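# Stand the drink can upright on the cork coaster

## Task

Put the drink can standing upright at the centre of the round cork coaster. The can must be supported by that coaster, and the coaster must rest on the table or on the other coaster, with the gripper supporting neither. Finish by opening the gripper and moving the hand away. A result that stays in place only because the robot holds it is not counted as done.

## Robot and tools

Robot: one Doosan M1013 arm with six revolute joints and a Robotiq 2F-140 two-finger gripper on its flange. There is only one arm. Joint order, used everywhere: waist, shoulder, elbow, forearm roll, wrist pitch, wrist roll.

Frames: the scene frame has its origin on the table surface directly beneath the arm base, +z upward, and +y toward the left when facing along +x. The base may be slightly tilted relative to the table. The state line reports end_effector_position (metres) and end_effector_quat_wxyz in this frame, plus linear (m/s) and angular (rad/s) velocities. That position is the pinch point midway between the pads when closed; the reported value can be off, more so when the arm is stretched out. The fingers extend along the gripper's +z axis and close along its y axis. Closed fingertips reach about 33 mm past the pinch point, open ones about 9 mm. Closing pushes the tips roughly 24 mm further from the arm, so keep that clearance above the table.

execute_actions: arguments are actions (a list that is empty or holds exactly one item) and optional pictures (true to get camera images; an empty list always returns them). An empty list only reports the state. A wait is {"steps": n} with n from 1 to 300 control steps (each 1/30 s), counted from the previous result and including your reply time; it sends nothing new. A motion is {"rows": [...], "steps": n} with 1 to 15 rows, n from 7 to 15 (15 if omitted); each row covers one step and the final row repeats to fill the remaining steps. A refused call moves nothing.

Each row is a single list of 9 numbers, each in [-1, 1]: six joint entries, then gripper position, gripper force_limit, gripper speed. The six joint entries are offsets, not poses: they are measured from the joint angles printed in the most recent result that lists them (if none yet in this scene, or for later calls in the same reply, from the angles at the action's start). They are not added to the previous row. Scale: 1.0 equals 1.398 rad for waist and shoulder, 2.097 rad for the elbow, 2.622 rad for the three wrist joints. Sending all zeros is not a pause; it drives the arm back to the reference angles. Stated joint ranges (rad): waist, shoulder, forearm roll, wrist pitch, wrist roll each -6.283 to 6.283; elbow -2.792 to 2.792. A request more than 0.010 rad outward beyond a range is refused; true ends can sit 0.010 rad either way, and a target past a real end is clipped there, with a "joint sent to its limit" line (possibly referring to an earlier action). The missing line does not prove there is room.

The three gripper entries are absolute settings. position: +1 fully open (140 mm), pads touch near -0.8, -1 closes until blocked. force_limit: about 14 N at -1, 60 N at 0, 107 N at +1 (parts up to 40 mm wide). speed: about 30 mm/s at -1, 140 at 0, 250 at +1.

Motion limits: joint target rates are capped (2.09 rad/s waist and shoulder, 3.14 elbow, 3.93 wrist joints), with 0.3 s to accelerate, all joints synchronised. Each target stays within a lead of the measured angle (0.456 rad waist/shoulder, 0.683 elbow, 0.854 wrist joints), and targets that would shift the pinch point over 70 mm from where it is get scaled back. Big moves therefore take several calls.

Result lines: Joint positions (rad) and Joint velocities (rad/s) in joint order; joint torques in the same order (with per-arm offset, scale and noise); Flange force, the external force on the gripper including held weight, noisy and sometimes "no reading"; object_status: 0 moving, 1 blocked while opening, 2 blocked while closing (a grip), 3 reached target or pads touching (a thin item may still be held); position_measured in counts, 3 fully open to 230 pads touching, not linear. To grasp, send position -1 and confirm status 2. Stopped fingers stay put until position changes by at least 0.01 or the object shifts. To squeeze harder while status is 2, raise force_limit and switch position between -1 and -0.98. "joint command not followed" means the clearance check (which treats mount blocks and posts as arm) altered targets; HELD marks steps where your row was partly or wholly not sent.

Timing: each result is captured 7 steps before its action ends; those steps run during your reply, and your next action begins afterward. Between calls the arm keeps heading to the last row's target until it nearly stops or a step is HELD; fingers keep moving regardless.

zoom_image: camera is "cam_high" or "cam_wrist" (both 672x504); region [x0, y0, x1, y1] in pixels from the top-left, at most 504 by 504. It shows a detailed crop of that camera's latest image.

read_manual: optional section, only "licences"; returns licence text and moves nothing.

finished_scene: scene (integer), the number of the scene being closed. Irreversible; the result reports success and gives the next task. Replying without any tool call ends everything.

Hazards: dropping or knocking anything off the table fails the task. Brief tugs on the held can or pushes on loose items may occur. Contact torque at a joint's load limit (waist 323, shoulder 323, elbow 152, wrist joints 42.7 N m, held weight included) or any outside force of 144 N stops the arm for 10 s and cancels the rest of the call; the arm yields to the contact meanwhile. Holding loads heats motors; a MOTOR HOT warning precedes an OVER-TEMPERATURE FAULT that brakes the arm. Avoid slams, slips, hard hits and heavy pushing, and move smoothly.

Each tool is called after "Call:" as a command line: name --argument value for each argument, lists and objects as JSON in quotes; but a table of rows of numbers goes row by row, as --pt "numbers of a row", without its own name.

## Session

Call:
execute_actions --actions '[]'

Scene clock: 0.00 s of 3820.00 s.
end_effector_position=(+0.1512, -0.1619, +0.2487) position_measured=3 object_status=3 end_effector_quat_wxyz=(-0.019, +0.962, -0.221, -0.157) end_effector_velocity=(-0.001, +0.001, -0.000) end_effector_angular_velocity=(+0.002, +0.002, -0.000)
Joint positions: [-0.766 -0.279  2.369 -0.137  1.342  1.303]
Joint velocities: [ 0.    -0.     0.001  0.001  0.002  0.   ]
Joint torques (N m, as the joint torque sensors report them, + toward a larger angle): no reading
Flange force (N, the push that the arm receives, along the gripper's own x y z axes): no reading

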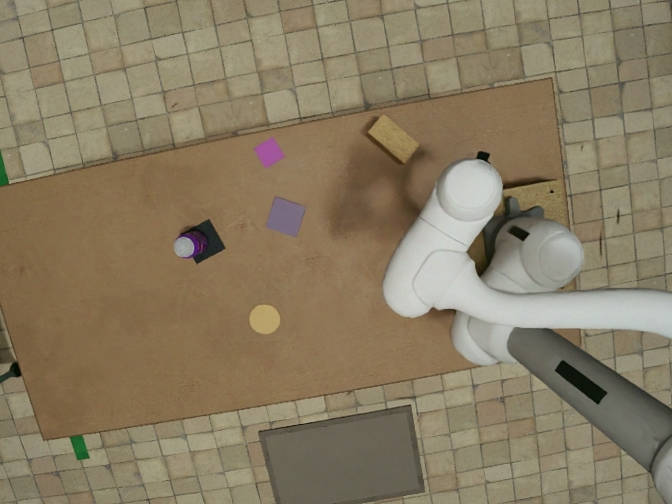

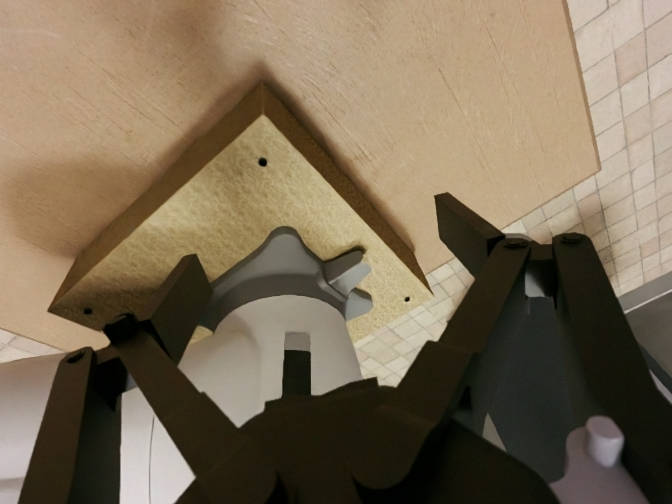

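Call:
zoom_image --camera "cam_high" --region '[150, 190, 310, 350]'

Region (150, 190, 310, 350) of cam_high's 672x504 image, scaled by 3.150, with more detail than that image has.

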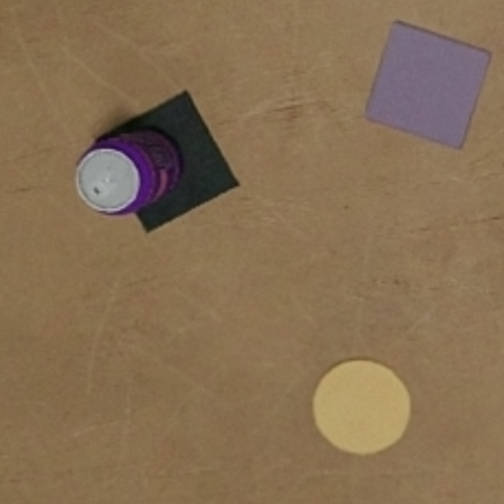

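Call:
execute_actions --actions '[{"rows":[[0.398,0.7006,-0.5673,0.052,-0.0306,0.102,1,0,0]]}]'

Call:
execute_actions --actions '[{"steps":55}]' --pictures true

Scene clock: 0.73 s of 3820.00 s.
end_effector_position=(+0.2387, -0.1956, +0.2785) position_measured=3 object_status=3 end_effector_quat_wxyz=(-0.005, +0.970, -0.208, -0.125) end_effector_velocity=(+0.424, -0.124, +0.132) end_effector_angular_velocity=(-0.149, -0.271, +0.179)
Joint positions: [-0.673 -0.186  2.23  -0.111  1.327  1.355]
Joint velocities: [ 0.434  0.433 -0.648  0.112 -0.066  0.216]
Joint torques (N m, as the joint torque sensors report them, + toward a larger angle): [  2.34 -15.9  -33.62   3.39   0.05   0.02]
Flange force (N, the push that the arm receives, along the gripper's own x y z axes): [0.8 4.3 -4.1]
Steps of this call (steps 1 to 14: nothing new was sent; steps 15 to 22: the first 8 steps of this action). Readings (joint positions | what the end effector reports):
15: [-0.766 -0.279 2.369 -0.137 1.342 1.303] | position_measured=3 object_status=3
16: [-0.762 -0.275 2.364 -0.137 1.342 1.305] | position_measured=3 object_status=3
18: [-0.734 -0.247 2.321 -0.128 1.337 1.322] | position_measured=3 object_status=3
22: the state above

Scene clock: 2.57 s of 3820.00 s.
end_effector_position=(+0.9176, -0.1662, +0.2193) position_measured=3 object_status=3 end_effector_quat_wxyz=(-0.002, +0.994, -0.107, +0.001) end_effector_velocity=(+0.004, +0.003, -0.003) end_effector_angular_velocity=(+0.000, -0.001, +0.002)
Joint positions: [-0.209  0.7    1.179 -0.001  1.262  1.571]
Joint velocities: [ 0.004  0.007 -0.006  0.001 -0.002  0.002]
Joint torques (N m, as the joint torque sensors report them, + toward a larger angle): [   0.84 -109.88  -36.19    4.08   -0.03   -0.14]
Flange force (N, the push that the arm receives, along the gripper's own x y z axes): [15.0 -0.7 -2.7]
Kept back: nothing.
Steps of this call (steps 1 to 7: the last 7 steps of your previous action; steps 8 to 55: the robot went on to your last target). Readings (joint positions | what the end effector reports):
1: [-0.659 -0.171 2.208 -0.107 1.325 1.362] | position_measured=3 object_status=3
2: [-0.644 -0.157 2.186 -0.104 1.322 1.369] | position_measured=3 object_status=3
4: [-0.615 -0.127 2.142 -0.097 1.318 1.382] | position_measured=3 object_status=3
8: [-0.563 -0.068 2.053 -0.085 1.311 1.407] | position_measured=3 object_status=3
55: the state above

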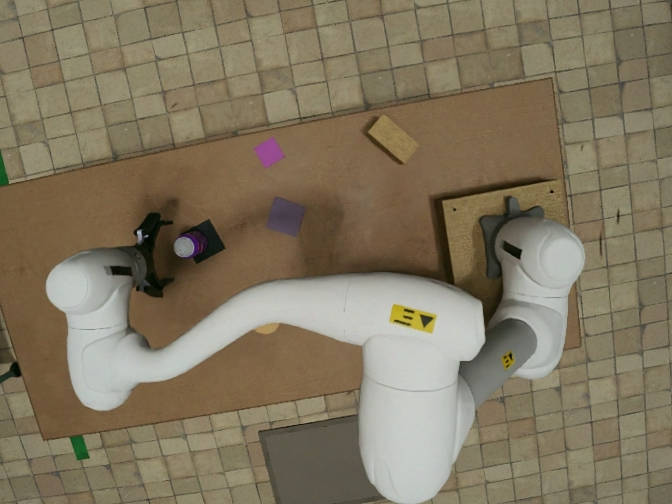

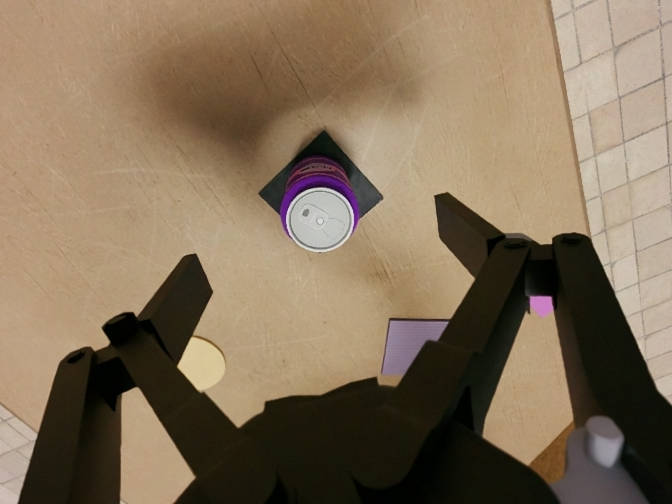

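Call:
execute_actions --actions '[{"rows":[[0,0.0451,0.0615,0,-0.073,0,1,0,0]]}]'

Call:
execute_actions --actions '[{"steps":9}]' --pictures true

Scene clock: 3.07 s of 3820.00 s.
end_effector_position=(+0.9090, -0.1636, +0.1187) position_measured=3 object_status=3 end_effector_quat_wxyz=(-0.002, +0.994, -0.107, +0.000) end_effector_velocity=(-0.072, +0.018, -0.397) end_effector_angular_velocity=(+0.007, +0.033, -0.000)
Joint positions: [-0.209  0.751  1.283 -0.001  1.109  1.571]
Joint velocities: [ 0.     0.203  0.418 -0.    -0.587  0.001]
Joint torques (N m, as the joint torque sensors report them, + toward a larger angle): [   1.51 -126.26  -42.68    4.84   -0.19    0.12]
Flange force (N, the push that the arm receives, along the gripper's own x y z axes): [9.6 0.5 2.7]
Steps of this call (steps 1 to 7: the robot went on to your last target; steps 8 to 15: the first 8 steps of this action). Readings (joint positions | what the end effector reports):
8: [-0.209 0.701 1.179 -0.001 1.262 1.571] | position_measured=3 object_status=3
9: [-0.209 0.703 1.183 -0.001 1.254 1.571] | position_measured=3 object_status=3
11: [-0.209 0.719 1.217 -0.001 1.205 1.571] | position_measured=3 object_status=3
15: the state above

Scene clock: 3.37 s of 3820.00 s.
end_effector_position=(+0.9050, -0.1625, +0.0949) position_measured=3 object_status=3 end_effector_quat_wxyz=(-0.002, +0.994, -0.107, +0.001) end_effector_velocity=(+0.000, +0.001, -0.003) end_effector_angular_velocity=(-0.000, -0.001, -0.000)
Joint positions: [-0.209  0.763  1.308 -0.001  1.071  1.571]
Joint velocities: [ 0.001  0.002  0.002  0.    -0.006  0.001]
Joint torques (N m, as the joint torque sensors report them, + toward a larger angle): [   1.64 -109.87  -35.69    3.96   -0.04    0.01]
Flange force (N, the push that the arm receives, along the gripper's own x y z axes): [5.1 0.9 0.3]
Kept back: nothing.
Steps of this call (steps 1 to 7: the last 7 steps of your previous action; steps 8 to 9: the robot went on to your last target). Readings (joint positions | what the end effector reports):
1: [-0.209 0.757 1.295 -0.001 1.092 1.571] | position_measured=3 object_status=3
2: [-0.209 0.760 1.302 -0.001 1.081 1.571] | position_measured=3 object_status=3
4: [-0.209 0.762 1.306 -0.001 1.074 1.571] | position_measured=3 object_status=3
8: [-0.209 0.763 1.308 -0.001 1.071 1.571] | position_measured=3 object_status=3
9: the state above

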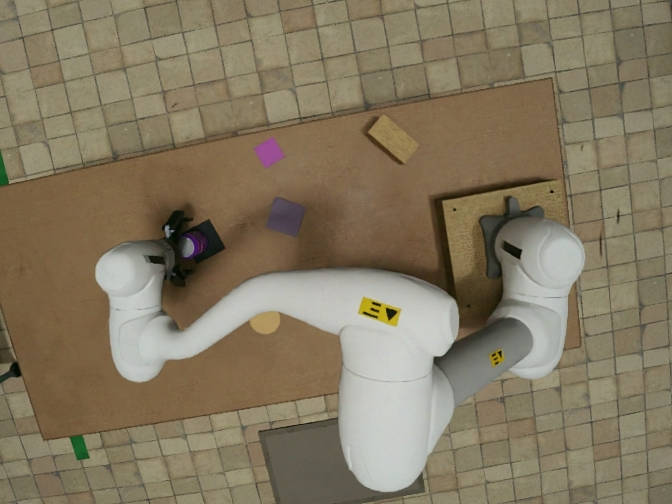

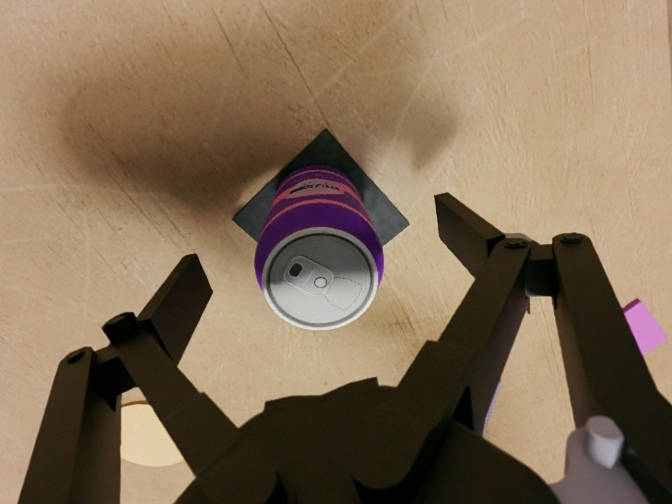

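Call:
execute_actions --actions '[{"rows":[[0,0.0064,0,0,-0.0034,0,-1,0,0]]}]'

Call:
execute_actions --actions '[{"steps":16}]' --pictures true

Scene clock: 3.83 s of 3820.00 s.
end_effector_position=(+0.9063, -0.1628, +0.0868) position_measured=52 object_status=0 end_effector_quat_wxyz=(-0.002, +0.994, -0.107, +0.000) end_effector_velocity=(-0.000, +0.000, -0.004) end_effector_angular_velocity=(+0.000, +0.002, +0.000)
Joint positions: [-0.209  0.772  1.308 -0.001  1.062  1.571]
Joint velocities: [ 0.     0.004  0.001 -0.    -0.003  0.001]
Joint torques (N m, as the joint torque sensors report them, + toward a larger angle): [   0.34 -108.18  -35.31    3.96   -0.23    0.31]
Flange force (N, the push that the arm receives, along the gripper's own x y z axes): [2.3 -0.4 -1.5]
Steps of this call (steps 1 to 6: the robot went on to your last target; steps 7 to 14: the first 8 steps of this action). Readings (joint positions | what the end effector reports):
7: [-0.209 0.764 1.308 -0.001 1.070 1.571] | position_measured=3 object_status=0
8: [-0.209 0.766 1.308 -0.001 1.068 1.571] | position_measured=6 object_status=0
10: [-0.209 0.770 1.308 -0.001 1.064 1.571] | position_measured=22 object_status=0
14: the state above

Scene clock: 4.37 s of 3820.00 s.
end_effector_position=(+0.9066, -0.1629, +0.0867) position_measured=133 object_status=2 end_effector_quat_wxyz=(-0.002, +0.994, -0.107, +0.001) end_effector_velocity=(+0.001, +0.000, +0.000) end_effector_angular_velocity=(-0.000, -0.001, +0.000)
Joint positions: [-0.209  0.772  1.308 -0.001  1.062  1.571]
Joint velocities: [ 0.     0.    -0.     0.    -0.001  0.   ]
Joint torques (N m, as the joint torque sensors report them, + toward a larger angle): [  -0.11 -102.49  -31.2     3.71   -0.57    0.12]
Flange force (N, the push that the arm receives, along the gripper's own x y z axes): [6.0 -1.0 -8.5]
Kept back: nothing.
Steps of this call (steps 1 to 7: the last 7 steps of your previous action; steps 8 to 15: the robot went on to your last target; step 16: nothing new was sent). Readings (joint positions | what the end effector reports):
1: [-0.209 0.772 1.308 -0.001 1.062 1.571] | position_measured=59 object_status=0
2: [-0.209 0.772 1.308 -0.001 1.062 1.571] | position_measured=67 object_status=0
4: [-0.209 0.772 1.308 -0.001 1.062 1.571] | position_measured=82 object_status=0
8: [-0.209 0.772 1.308 -0.001 1.062 1.571] | position_measured=113 object_status=0
16: the state above
The arm was judged still, so your last target was given up. Only a new action makes it travel on or press farther. Fingers that are still opening or closing keep moving.

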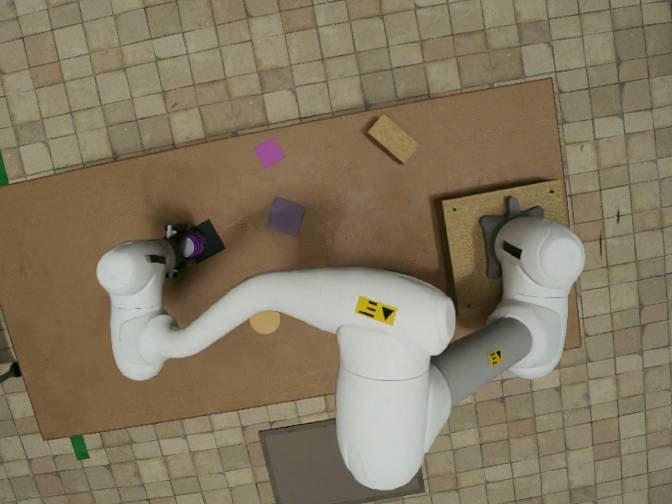

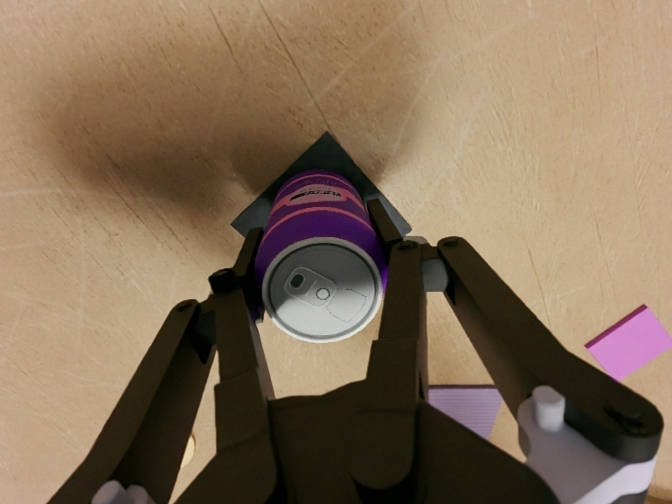

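Call:
execute_actions --actions '[{"rows":[[0,-0.005,0,0,0.0025,0,-1,0,0],[0,-0.01,0,0,0.005,0,-1,0,0],[0,-0.015,0,0,0.008,0,-1,0,0],[0,-0.02,0,0,0.0105,0,-1,0,0],[0,-0.025,0,0,0.013,0,-1,0,0],[0,-0.029,0,0,0.015,0,-1,0,0],[0.011,-0.0365,0.009,0,0.012,0,-1,0,0],[0.023,-0.044,0.018,0,0.009,0,-1,0,0],[0.2259,-0.1796,0.1821,0,-0.05,0,-1,0,0]]}]'

Call:
execute_actions --actions '[{"steps":28}]' --pictures true

Call:
zoom_image --camera "cam_wrist" --region '[220, 100, 440, 320]'

Scene clock: 5.20 s of 3820.00 s.
end_effector_position=(+0.9002, -0.1603, +0.1176) position_measured=133 object_status=2 end_effector_quat_wxyz=(-0.002, +0.994, -0.106, +0.002) end_effector_velocity=(-0.057, +0.114, +0.111) end_effector_angular_velocity=(-0.006, -0.030, +0.109)
Joint positions: [-0.208  0.737  1.311 -0.001  1.092  1.571]
Joint velocities: [ 0.109 -0.212  0.168  0.     0.014 -0.   ]
Joint torques (N m, as the joint torque sensors report them, + toward a larger angle): [  23.91 -109.34  -27.4     4.28    0.16   -0.06]
Flange force (N, the push that the arm receives, along the gripper's own x y z axes): [11.3 0.9 3.2]
Steps of this call (steps 1 to 17: nothing new was sent; steps 18 to 25: the first 8 steps of this action). Readings (joint positions | what the end effector reports):
18: [-0.209 0.772 1.308 -0.001 1.062 1.571] | position_measured=133 object_status=2
19: [-0.209 0.770 1.308 -0.001 1.063 1.571] | position_measured=133 object_status=2
21: [-0.209 0.762 1.308 -0.001 1.072 1.571] | position_measured=133 object_status=2
25: the state above

Scene clock: 6.13 s of 3820.00 s.
end_effector_position=(+0.7497, +0.1099, +0.1199) position_measured=133 object_status=2 end_effector_quat_wxyz=(-0.002, +0.999, +0.051, +0.001) end_effector_velocity=(-0.003, +0.002, -0.000) end_effector_angular_velocity=(-0.000, +0.003, +0.004)
Joint positions: [ 0.106  0.521  1.69  -0.001  0.931  1.571]
Joint velocities: [ 0.003 -0.002  0.004  0.     0.001 -0.001]
Joint torques (N m, as the joint torque sensors report them, + toward a larger angle): [ -0.03 -88.19 -33.25   3.6   -0.25   0.2 ]
Flange force (N, the push that the arm receives, along the gripper's own x y z axes): [5.6 0.1 3.1]
Kept back: nothing.
Steps of this call (steps 1 to 7: the last 7 steps of your previous action; steps 8 to 28: the robot went on to your last target). Readings (joint positions | what the end effector reports):
1: [-0.201 0.729 1.320 -0.001 1.092 1.571] | position_measured=133 object_status=2
2: [-0.188 0.721 1.334 -0.001 1.088 1.571] | position_measured=133 object_status=2
4: [-0.157 0.700 1.372 -0.001 1.071 1.571] | position_measured=133 object_status=2
8: [-0.096 0.659 1.445 -0.001 1.038 1.571] | position_measured=133 object_status=2
28: the state above

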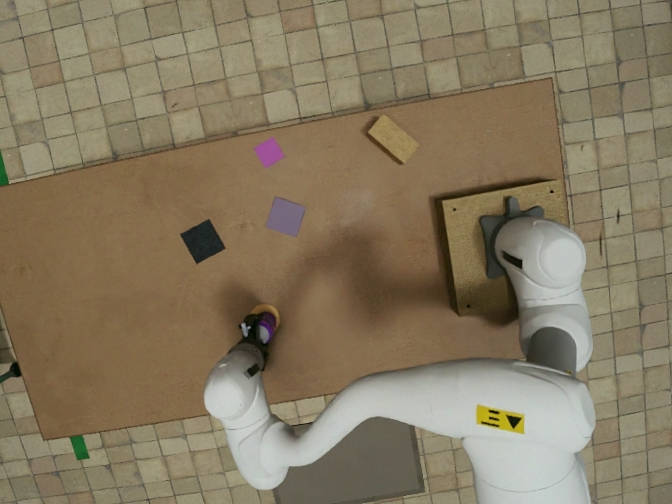

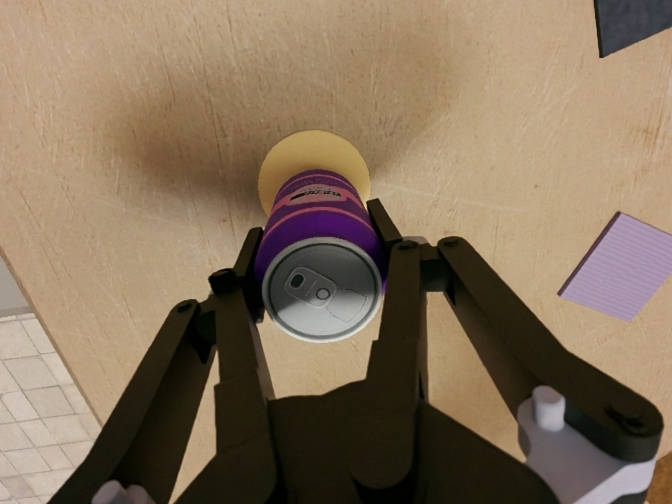

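Region (220, 100, 440, 320) of cam_wrist's 672x504 image, scaled by 2.291, with more detail than that image has.

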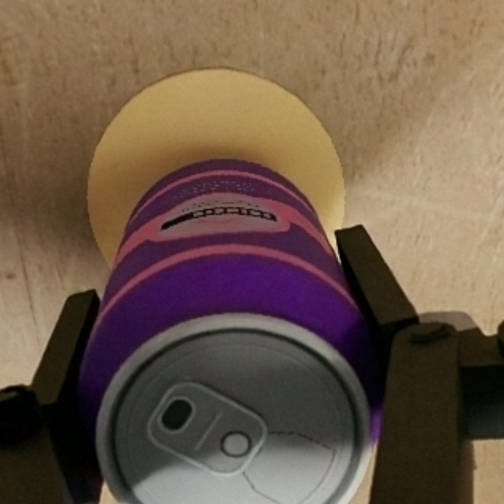

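Call:
execute_actions --actions '[{"rows":[[0,0.007,-0.0015,0,-0.0026,0,-1,0,0],[0,0.014,-0.003,0,-0.0052,0,-1,0,0],[0,0.021,-0.0046,0,-0.0078,0,-1,0,0],[0,0.0286,-0.0062,0,-0.0104,0,-1,0,0]],"steps":10}]'

Call:
execute_actions --actions '[{"steps":11}]' --pictures true

Call:
zoom_image --camera "cam_wrist" --region '[220, 100, 440, 320]'

Scene clock: 6.60 s of 3820.00 s.
end_effector_position=(+0.7516, +0.1104, +0.1153) position_measured=133 object_status=2 end_effector_quat_wxyz=(-0.002, +0.999, +0.051, +0.001) end_effector_velocity=(+0.052, +0.006, -0.108) end_effector_angular_velocity=(-0.001, +0.005, +0.001)
Joint positions: [ 0.107  0.528  1.688 -0.001  0.925  1.571]
Joint velocities: [ 0.     0.175 -0.056 -0.    -0.114 -0.001]
Joint torques (N m, as the joint torque sensors report them, + toward a larger angle): [ -0.36 -77.65 -31.87   3.39  -0.42   0.06]
Flange force (N, the push that the arm receives, along the gripper's own x y z axes): [6.6 0.1 4.7]
Steps of this call (steps 1 to 11: the robot went on to your last target; steps 12 to 14: the first 3 steps of this action). Readings (joint positions | what the end effector reports):
12: [0.107 0.521 1.690 -0.001 0.931 1.571] | position_measured=133 object_status=2
13: [0.107 0.523 1.689 -0.001 0.929 1.571] | position_measured=133 object_status=2
14: the state above

Scene clock: 6.97 s of 3820.00 s.
end_effector_position=(+0.7618, +0.1115, +0.0953) position_measured=133 object_status=2 end_effector_quat_wxyz=(-0.002, +0.999, +0.051, +0.001) end_effector_velocity=(+0.001, -0.000, -0.001) end_effector_angular_velocity=(+0.001, -0.001, -0.001)
Joint positions: [ 0.107  0.561  1.677 -0.001  0.904  1.571]
Joint velocities: [-0.     0.002 -0.002  0.001 -0.002  0.   ]
Joint torques (N m, as the joint torque sensors report them, + toward a larger angle): [  1.09 -91.58 -32.75   3.42  -0.1   -0.01]
Flange force (N, the push that the arm receives, along the gripper's own x y z axes): [5.1 0.4 3.1]
Kept back: nothing.
Steps of this call (steps 1 to 7: the last 7 steps of your previous action; steps 8 to 11: the robot went on to your last target). Readings (joint positions | what the end effector reports):
1: [0.107 0.535 1.686 -0.001 0.921 1.571] | position_measured=133 object_status=2
2: [0.107 0.543 1.683 -0.001 0.916 1.571] | position_measured=133 object_status=2
4: [0.107 0.555 1.679 -0.001 0.908 1.571] | position_measured=133 object_status=2
8: [0.107 0.561 1.677 -0.001 0.904 1.571] | position_measured=133 object_status=2
11: the state above

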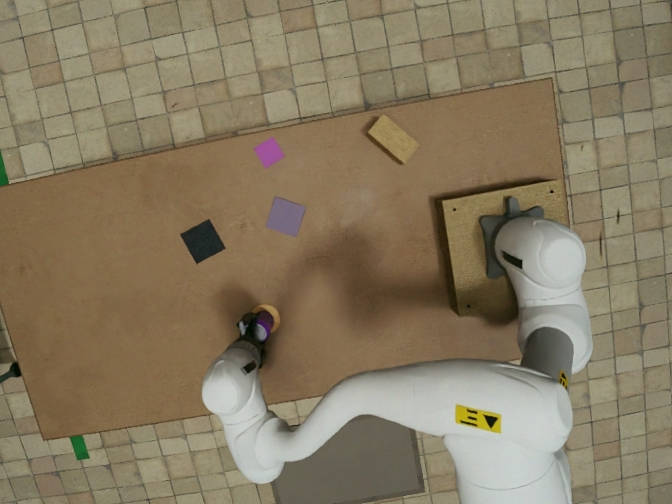

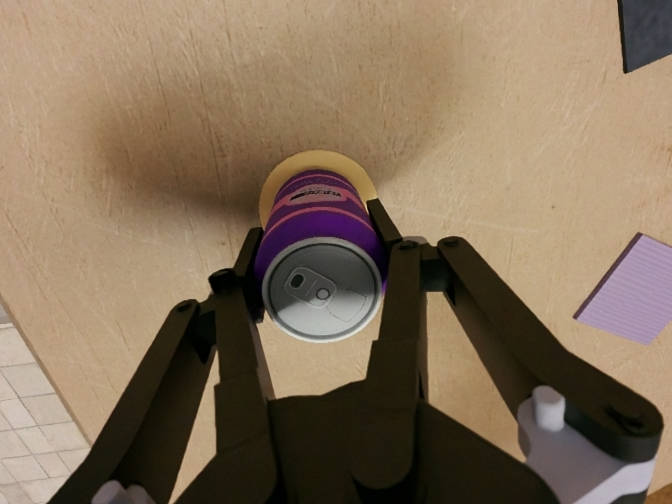

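Region (220, 100, 440, 320) of cam_wrist's 672x504 image, scaled by 2.291, with more detail than that image has.

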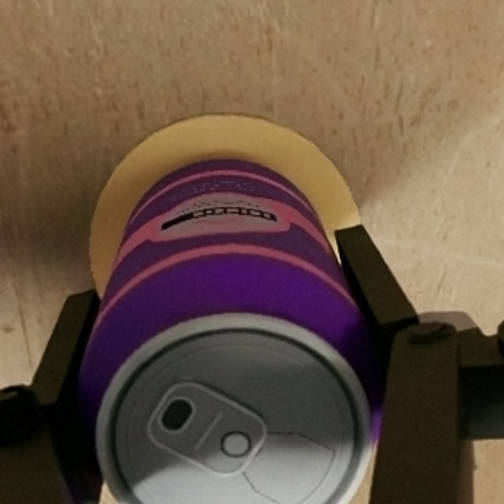

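Call:
execute_actions --actions '[{"rows":[[-0.0007,0.001,0.0003,0,-0.0008,0,-1,0,0],[-0.0014,0.002,0.0007,0,-0.0016,0,-1,0,0],[-0.0014,0.003,0.001,0,-0.0024,0,-1,0,0],[-0.0014,0.0038,0.0012,0,-0.003,0,-1,0,0],[-0.0014,0.0046,0.0015,0,-0.0037,0,-1,0,0]],"steps":9}]'

Call:
execute_actions --actions '[{"steps":12}]'

Scene clock: 7.47 s of 3820.00 s.
end_effector_position=(+0.7621, +0.1112, +0.0949) position_measured=133 object_status=2 end_effector_quat_wxyz=(-0.002, +0.999, +0.051, +0.001) end_effector_velocity=(+0.007, -0.008, -0.015) end_effector_angular_velocity=(+0.001, -0.011, -0.010)
Joint positions: [ 0.106  0.562  1.677 -0.001  0.903  1.571]
Joint velocities: [-0.011  0.018  0.002 -0.    -0.031 -0.001]
Joint torques (N m, as the joint torque sensors report them, + toward a larger angle): [ -4.74 -87.18 -30.95   3.43  -0.23   0.  ]
Flange force (N, the push that the arm receives, along the gripper's own x y z axes): [6.6 -3.8 3.1]
Steps of this call (steps 1 to 13: the robot went on to your last target; steps 14 to 15: the first 2 steps of this action). Readings (joint positions | what the end effector reports):
14: [0.106 0.561 1.677 -0.001 0.903 1.571] | position_measured=133 object_status=2
15: the state above

Scene clock: 7.87 s of 3820.00 s.
end_effector_position=(+0.7621, +0.1101, +0.0891) position_measured=133 object_status=2 end_effector_quat_wxyz=(-0.002, +0.999, +0.050, +0.001) end_effector_velocity=(+0.000, +0.001, -0.000) end_effector_angular_velocity=(+0.000, -0.002, +0.001)
Joint positions: [ 0.105  0.567  1.68  -0.001  0.894  1.571]
Joint velocities: [ 0.001  0.     0.    -0.    -0.002  0.001]
Joint torques (N m, as the joint torque sensors report them, + toward a larger angle): [  0.95 -92.21 -32.22   3.33  -0.03   0.25]
Flange force (N, the push that the arm receives, along the gripper's own x y z axes): [6.1 0.2 3.8]
Kept back: nothing.
Steps of this call (steps 1 to 7: the last 7 steps of your previous action; steps 8 to 12: the robot went on to your last target). Readings (joint positions | what the end effector reports):
1: [0.106 0.562 1.677 -0.001 0.902 1.571] | position_measured=133 object_status=2
2: [0.105 0.563 1.677 -0.001 0.900 1.571] | position_measured=133 object_status=2
4: [0.105 0.566 1.679 -0.001 0.897 1.571] | position_measured=133 object_status=2
8: [0.105 0.567 1.680 -0.001 0.894 1.571] | position_measured=133 object_status=2
12: the state above

Call:
execute_actions --actions '[{"rows":[[0,0.0005,0.0002,0,-0.0004,0,-1,0,0],[0,0.0011,0.0004,0,-0.0009,0,-1,0,0]],"steps":15}]'

Scene clock: 8.27 s of 3820.00 s.
end_effector_position=(+0.7621, +0.1101, +0.0876) position_measured=133 object_status=2 end_effector_quat_wxyz=(-0.002, +0.999, +0.050, +0.001) end_effector_velocity=(+0.000, +0.000, -0.000) end_effector_angular_velocity=(+0.000, -0.000, +0.000)
Joint positions: [ 0.105  0.569  1.681 -0.001  0.892  1.571]
Joint velocities: [ 0.     0.001 -0.     0.    -0.     0.   ]
Joint torques (N m, as the joint torque sensors report them, + toward a larger angle): [  1.92 -91.7  -32.54   3.53  -0.22   0.15]
Flange force (N, the push that the arm receives, along the gripper's own x y z axes): [4.8 1.8 3.1]
Steps of this call (steps 1 to 4: the robot went on to your last target; steps 5 to 12: the first 8 steps of this action). Readings (joint positions | what the end effector reports):
5: [0.105 0.567 1.680 -0.001 0.894 1.571] | position_measured=133 object_status=2
6: [0.105 0.568 1.680 -0.001 0.894 1.571] | position_measured=133 object_status=2
8: [0.105 0.568 1.680 -0.001 0.892 1.571] | position_measured=133 object_status=2
12: the state above

Call:
execute_actions --actions '[{"rows":[[0,0.0007,0.0002,0,-0.0006,0,-1,0,0]],"steps":15}]'

Scene clock: 8.77 s of 3820.00 s.
end_effector_position=(+0.7622, +0.1101, +0.0868) position_measured=133 object_status=2 end_effector_quat_wxyz=(-0.002, +0.999, +0.050, +0.002) end_effector_velocity=(-0.000, -0.000, -0.001) end_effector_angular_velocity=(+0.000, -0.001, -0.001)
Joint positions: [ 0.105  0.57   1.681 -0.001  0.89   1.571]
Joint velocities: [-0.     0.001  0.001  0.    -0.003  0.001]
Joint torques (N m, as the joint torque sensors report them, + toward a larger angle): [  0.61 -77.01 -27.37   3.13  -1.1    0.  ]
Flange force (N, the push that the arm receives, along the gripper's own x y z axes): [-1.4 0.8 -15.4]
Steps of this call (steps 1 to 7: the last 7 steps of your previous action; steps 8 to 15: the first 8 steps of this action). Readings (joint positions | what the end effector reports):
8: [0.105 0.569 1.681 -0.001 0.892 1.571] | position_measured=133 object_status=2
9: [0.105 0.569 1.681 -0.001 0.891 1.571] | position_measured=133 object_status=2
11: [0.105 0.570 1.681 -0.001 0.891 1.571] | position_measured=133 object_status=2
15: the state above

Call:
execute_actions --actions '[{"rows":[[0,0,0,0,0,0,1,0,0.5]],"steps":10}]'

Call:
execute_actions --actions '[{"rows":[[0,-0.115,-0.0742,0,0.121,0,1,0,0.5]]}]'

Call:
execute_actions --actions '[{"steps":12}]' --pictures true

Scene clock: 9.17 s of 3820.00 s.
end_effector_position=(+0.7620, +0.1101, +0.0864) position_measured=123 object_status=0 end_effector_quat_wxyz=(-0.002, +0.999, +0.050, +0.001) end_effector_velocity=(+0.000, +0.001, +0.000) end_effector_angular_velocity=(-0.000, -0.000, +0.002)
Joint positions: [ 0.105  0.57   1.681 -0.001  0.89   1.571]
Joint velocities: [ 0.001  0.    -0.    -0.    -0.    -0.001]
Joint torques (N m, as the joint torque sensors report them, + toward a larger angle): [  1.67 -94.   -33.16   3.19  -0.36   0.01]
Flange force (N, the push that the arm receives, along the gripper's own x y z axes): [4.7 0.9 -0.7]
Steps of this call (steps 1 to 7: the last 7 steps of your previous action; steps 8 to 9: the robot went on to your last target; steps 10 to 12: the first 3 steps of this action). Readings (joint positions | what the end effector reports):
10: [0.105 0.570 1.681 -0.001 0.890 1.571] | position_measured=133 object_status=0
11: [0.105 0.570 1.681 -0.001 0.890 1.571] | position_measured=133 object_status=0
12: the state above

Scene clock: 9.67 s of 3820.00 s.
end_effector_position=(+0.7687, +0.1102, +0.1866) position_measured=3 object_status=0 end_effector_quat_wxyz=(-0.002, +0.999, +0.050, +0.001) end_effector_velocity=(+0.002, -0.002, +0.470) end_effector_angular_velocity=(+0.000, -0.008, +0.000)
Joint positions: [ 0.105  0.488  1.602 -0.001  1.052  1.571]
Joint velocities: [ 0.    -0.376 -0.367 -0.     0.735 -0.   ]
Joint torques (N m, as the joint torque sensors report them, + toward a larger angle): [  1.38 -88.41 -32.79   3.91  -0.19  -0.15]
Flange force (N, the push that the arm receives, along the gripper's own x y z axes): [9.5 0.3 -1.9]
Steps of this call (steps 1 to 7: the last 7 steps of your previous action; steps 8 to 15: the first 8 steps of this action, its rows measured from where the robot was after step 7). Readings (joint positions | what the end effector reports):
7: [0.105 0.570 1.681 -0.001 0.890 1.571] | position_measured=44 object_status=0
8: [0.105 0.570 1.681 -0.001 0.890 1.571] | position_measured=33 object_status=0
9: [0.105 0.566 1.678 -0.001 0.897 1.571] | position_measured=23 object_status=0
11: [0.105 0.541 1.653 -0.001 0.948 1.571] | position_measured=5 object_status=0
15: the state above

Scene clock: 10.07 s of 3820.00 s.
end_effector_position=(+0.7613, +0.1090, +0.2855) position_measured=3 object_status=3 end_effector_quat_wxyz=(-0.002, +0.999, +0.050, +0.001) end_effector_velocity=(-0.001, -0.000, +0.007) end_effector_angular_velocity=(+0.001, -0.001, +0.000)
Joint positions: [ 0.105  0.409  1.526 -0.001  1.207  1.571]
Joint velocities: [-0.    -0.005 -0.005  0.001  0.009 -0.001]
Joint torques (N m, as the joint torque sensors report them, + toward a larger angle): [  0.85 -80.21 -35.47   4.02   0.12   0.14]
Flange force (N, the push that the arm receives, along the gripper's own x y z axes): [8.7 0.9 -2.3]
Kept back: nothing.
Steps of this call (steps 1 to 7: the last 7 steps of your previous action; steps 8 to 12: the robot went on to your last target). Readings (joint positions | what the end effector reports):
1: [0.105 0.475 1.590 -0.001 1.077 1.571] | position_measured=3 object_status=0
2: [0.105 0.463 1.577 -0.001 1.101 1.571] | position_measured=3 object_status=3
4: [0.105 0.438 1.553 -0.001 1.150 1.571] | position_measured=3 object_status=3
8: [0.105 0.411 1.528 -0.001 1.202 1.571] | position_measured=3 object_status=3
12: the state above

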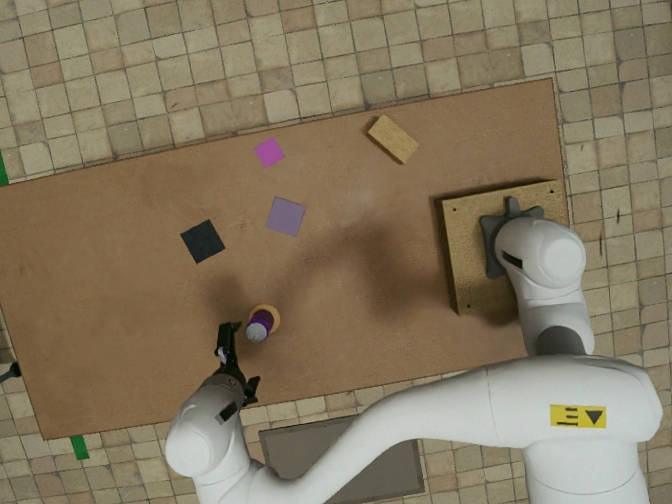

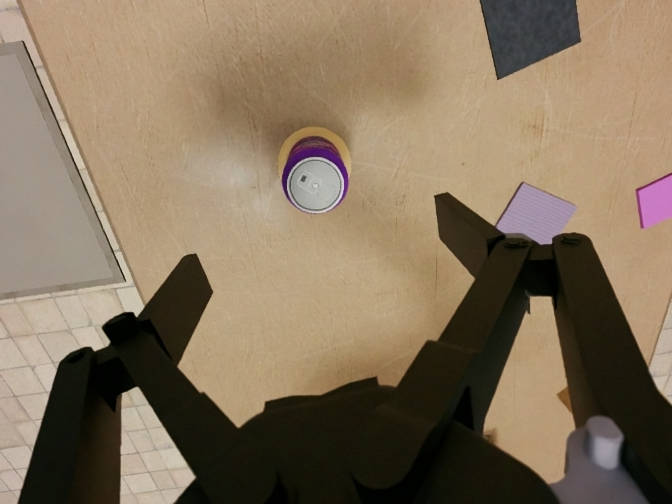

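Call:
finished_scene --scene 2

The scene is finished: the task was done.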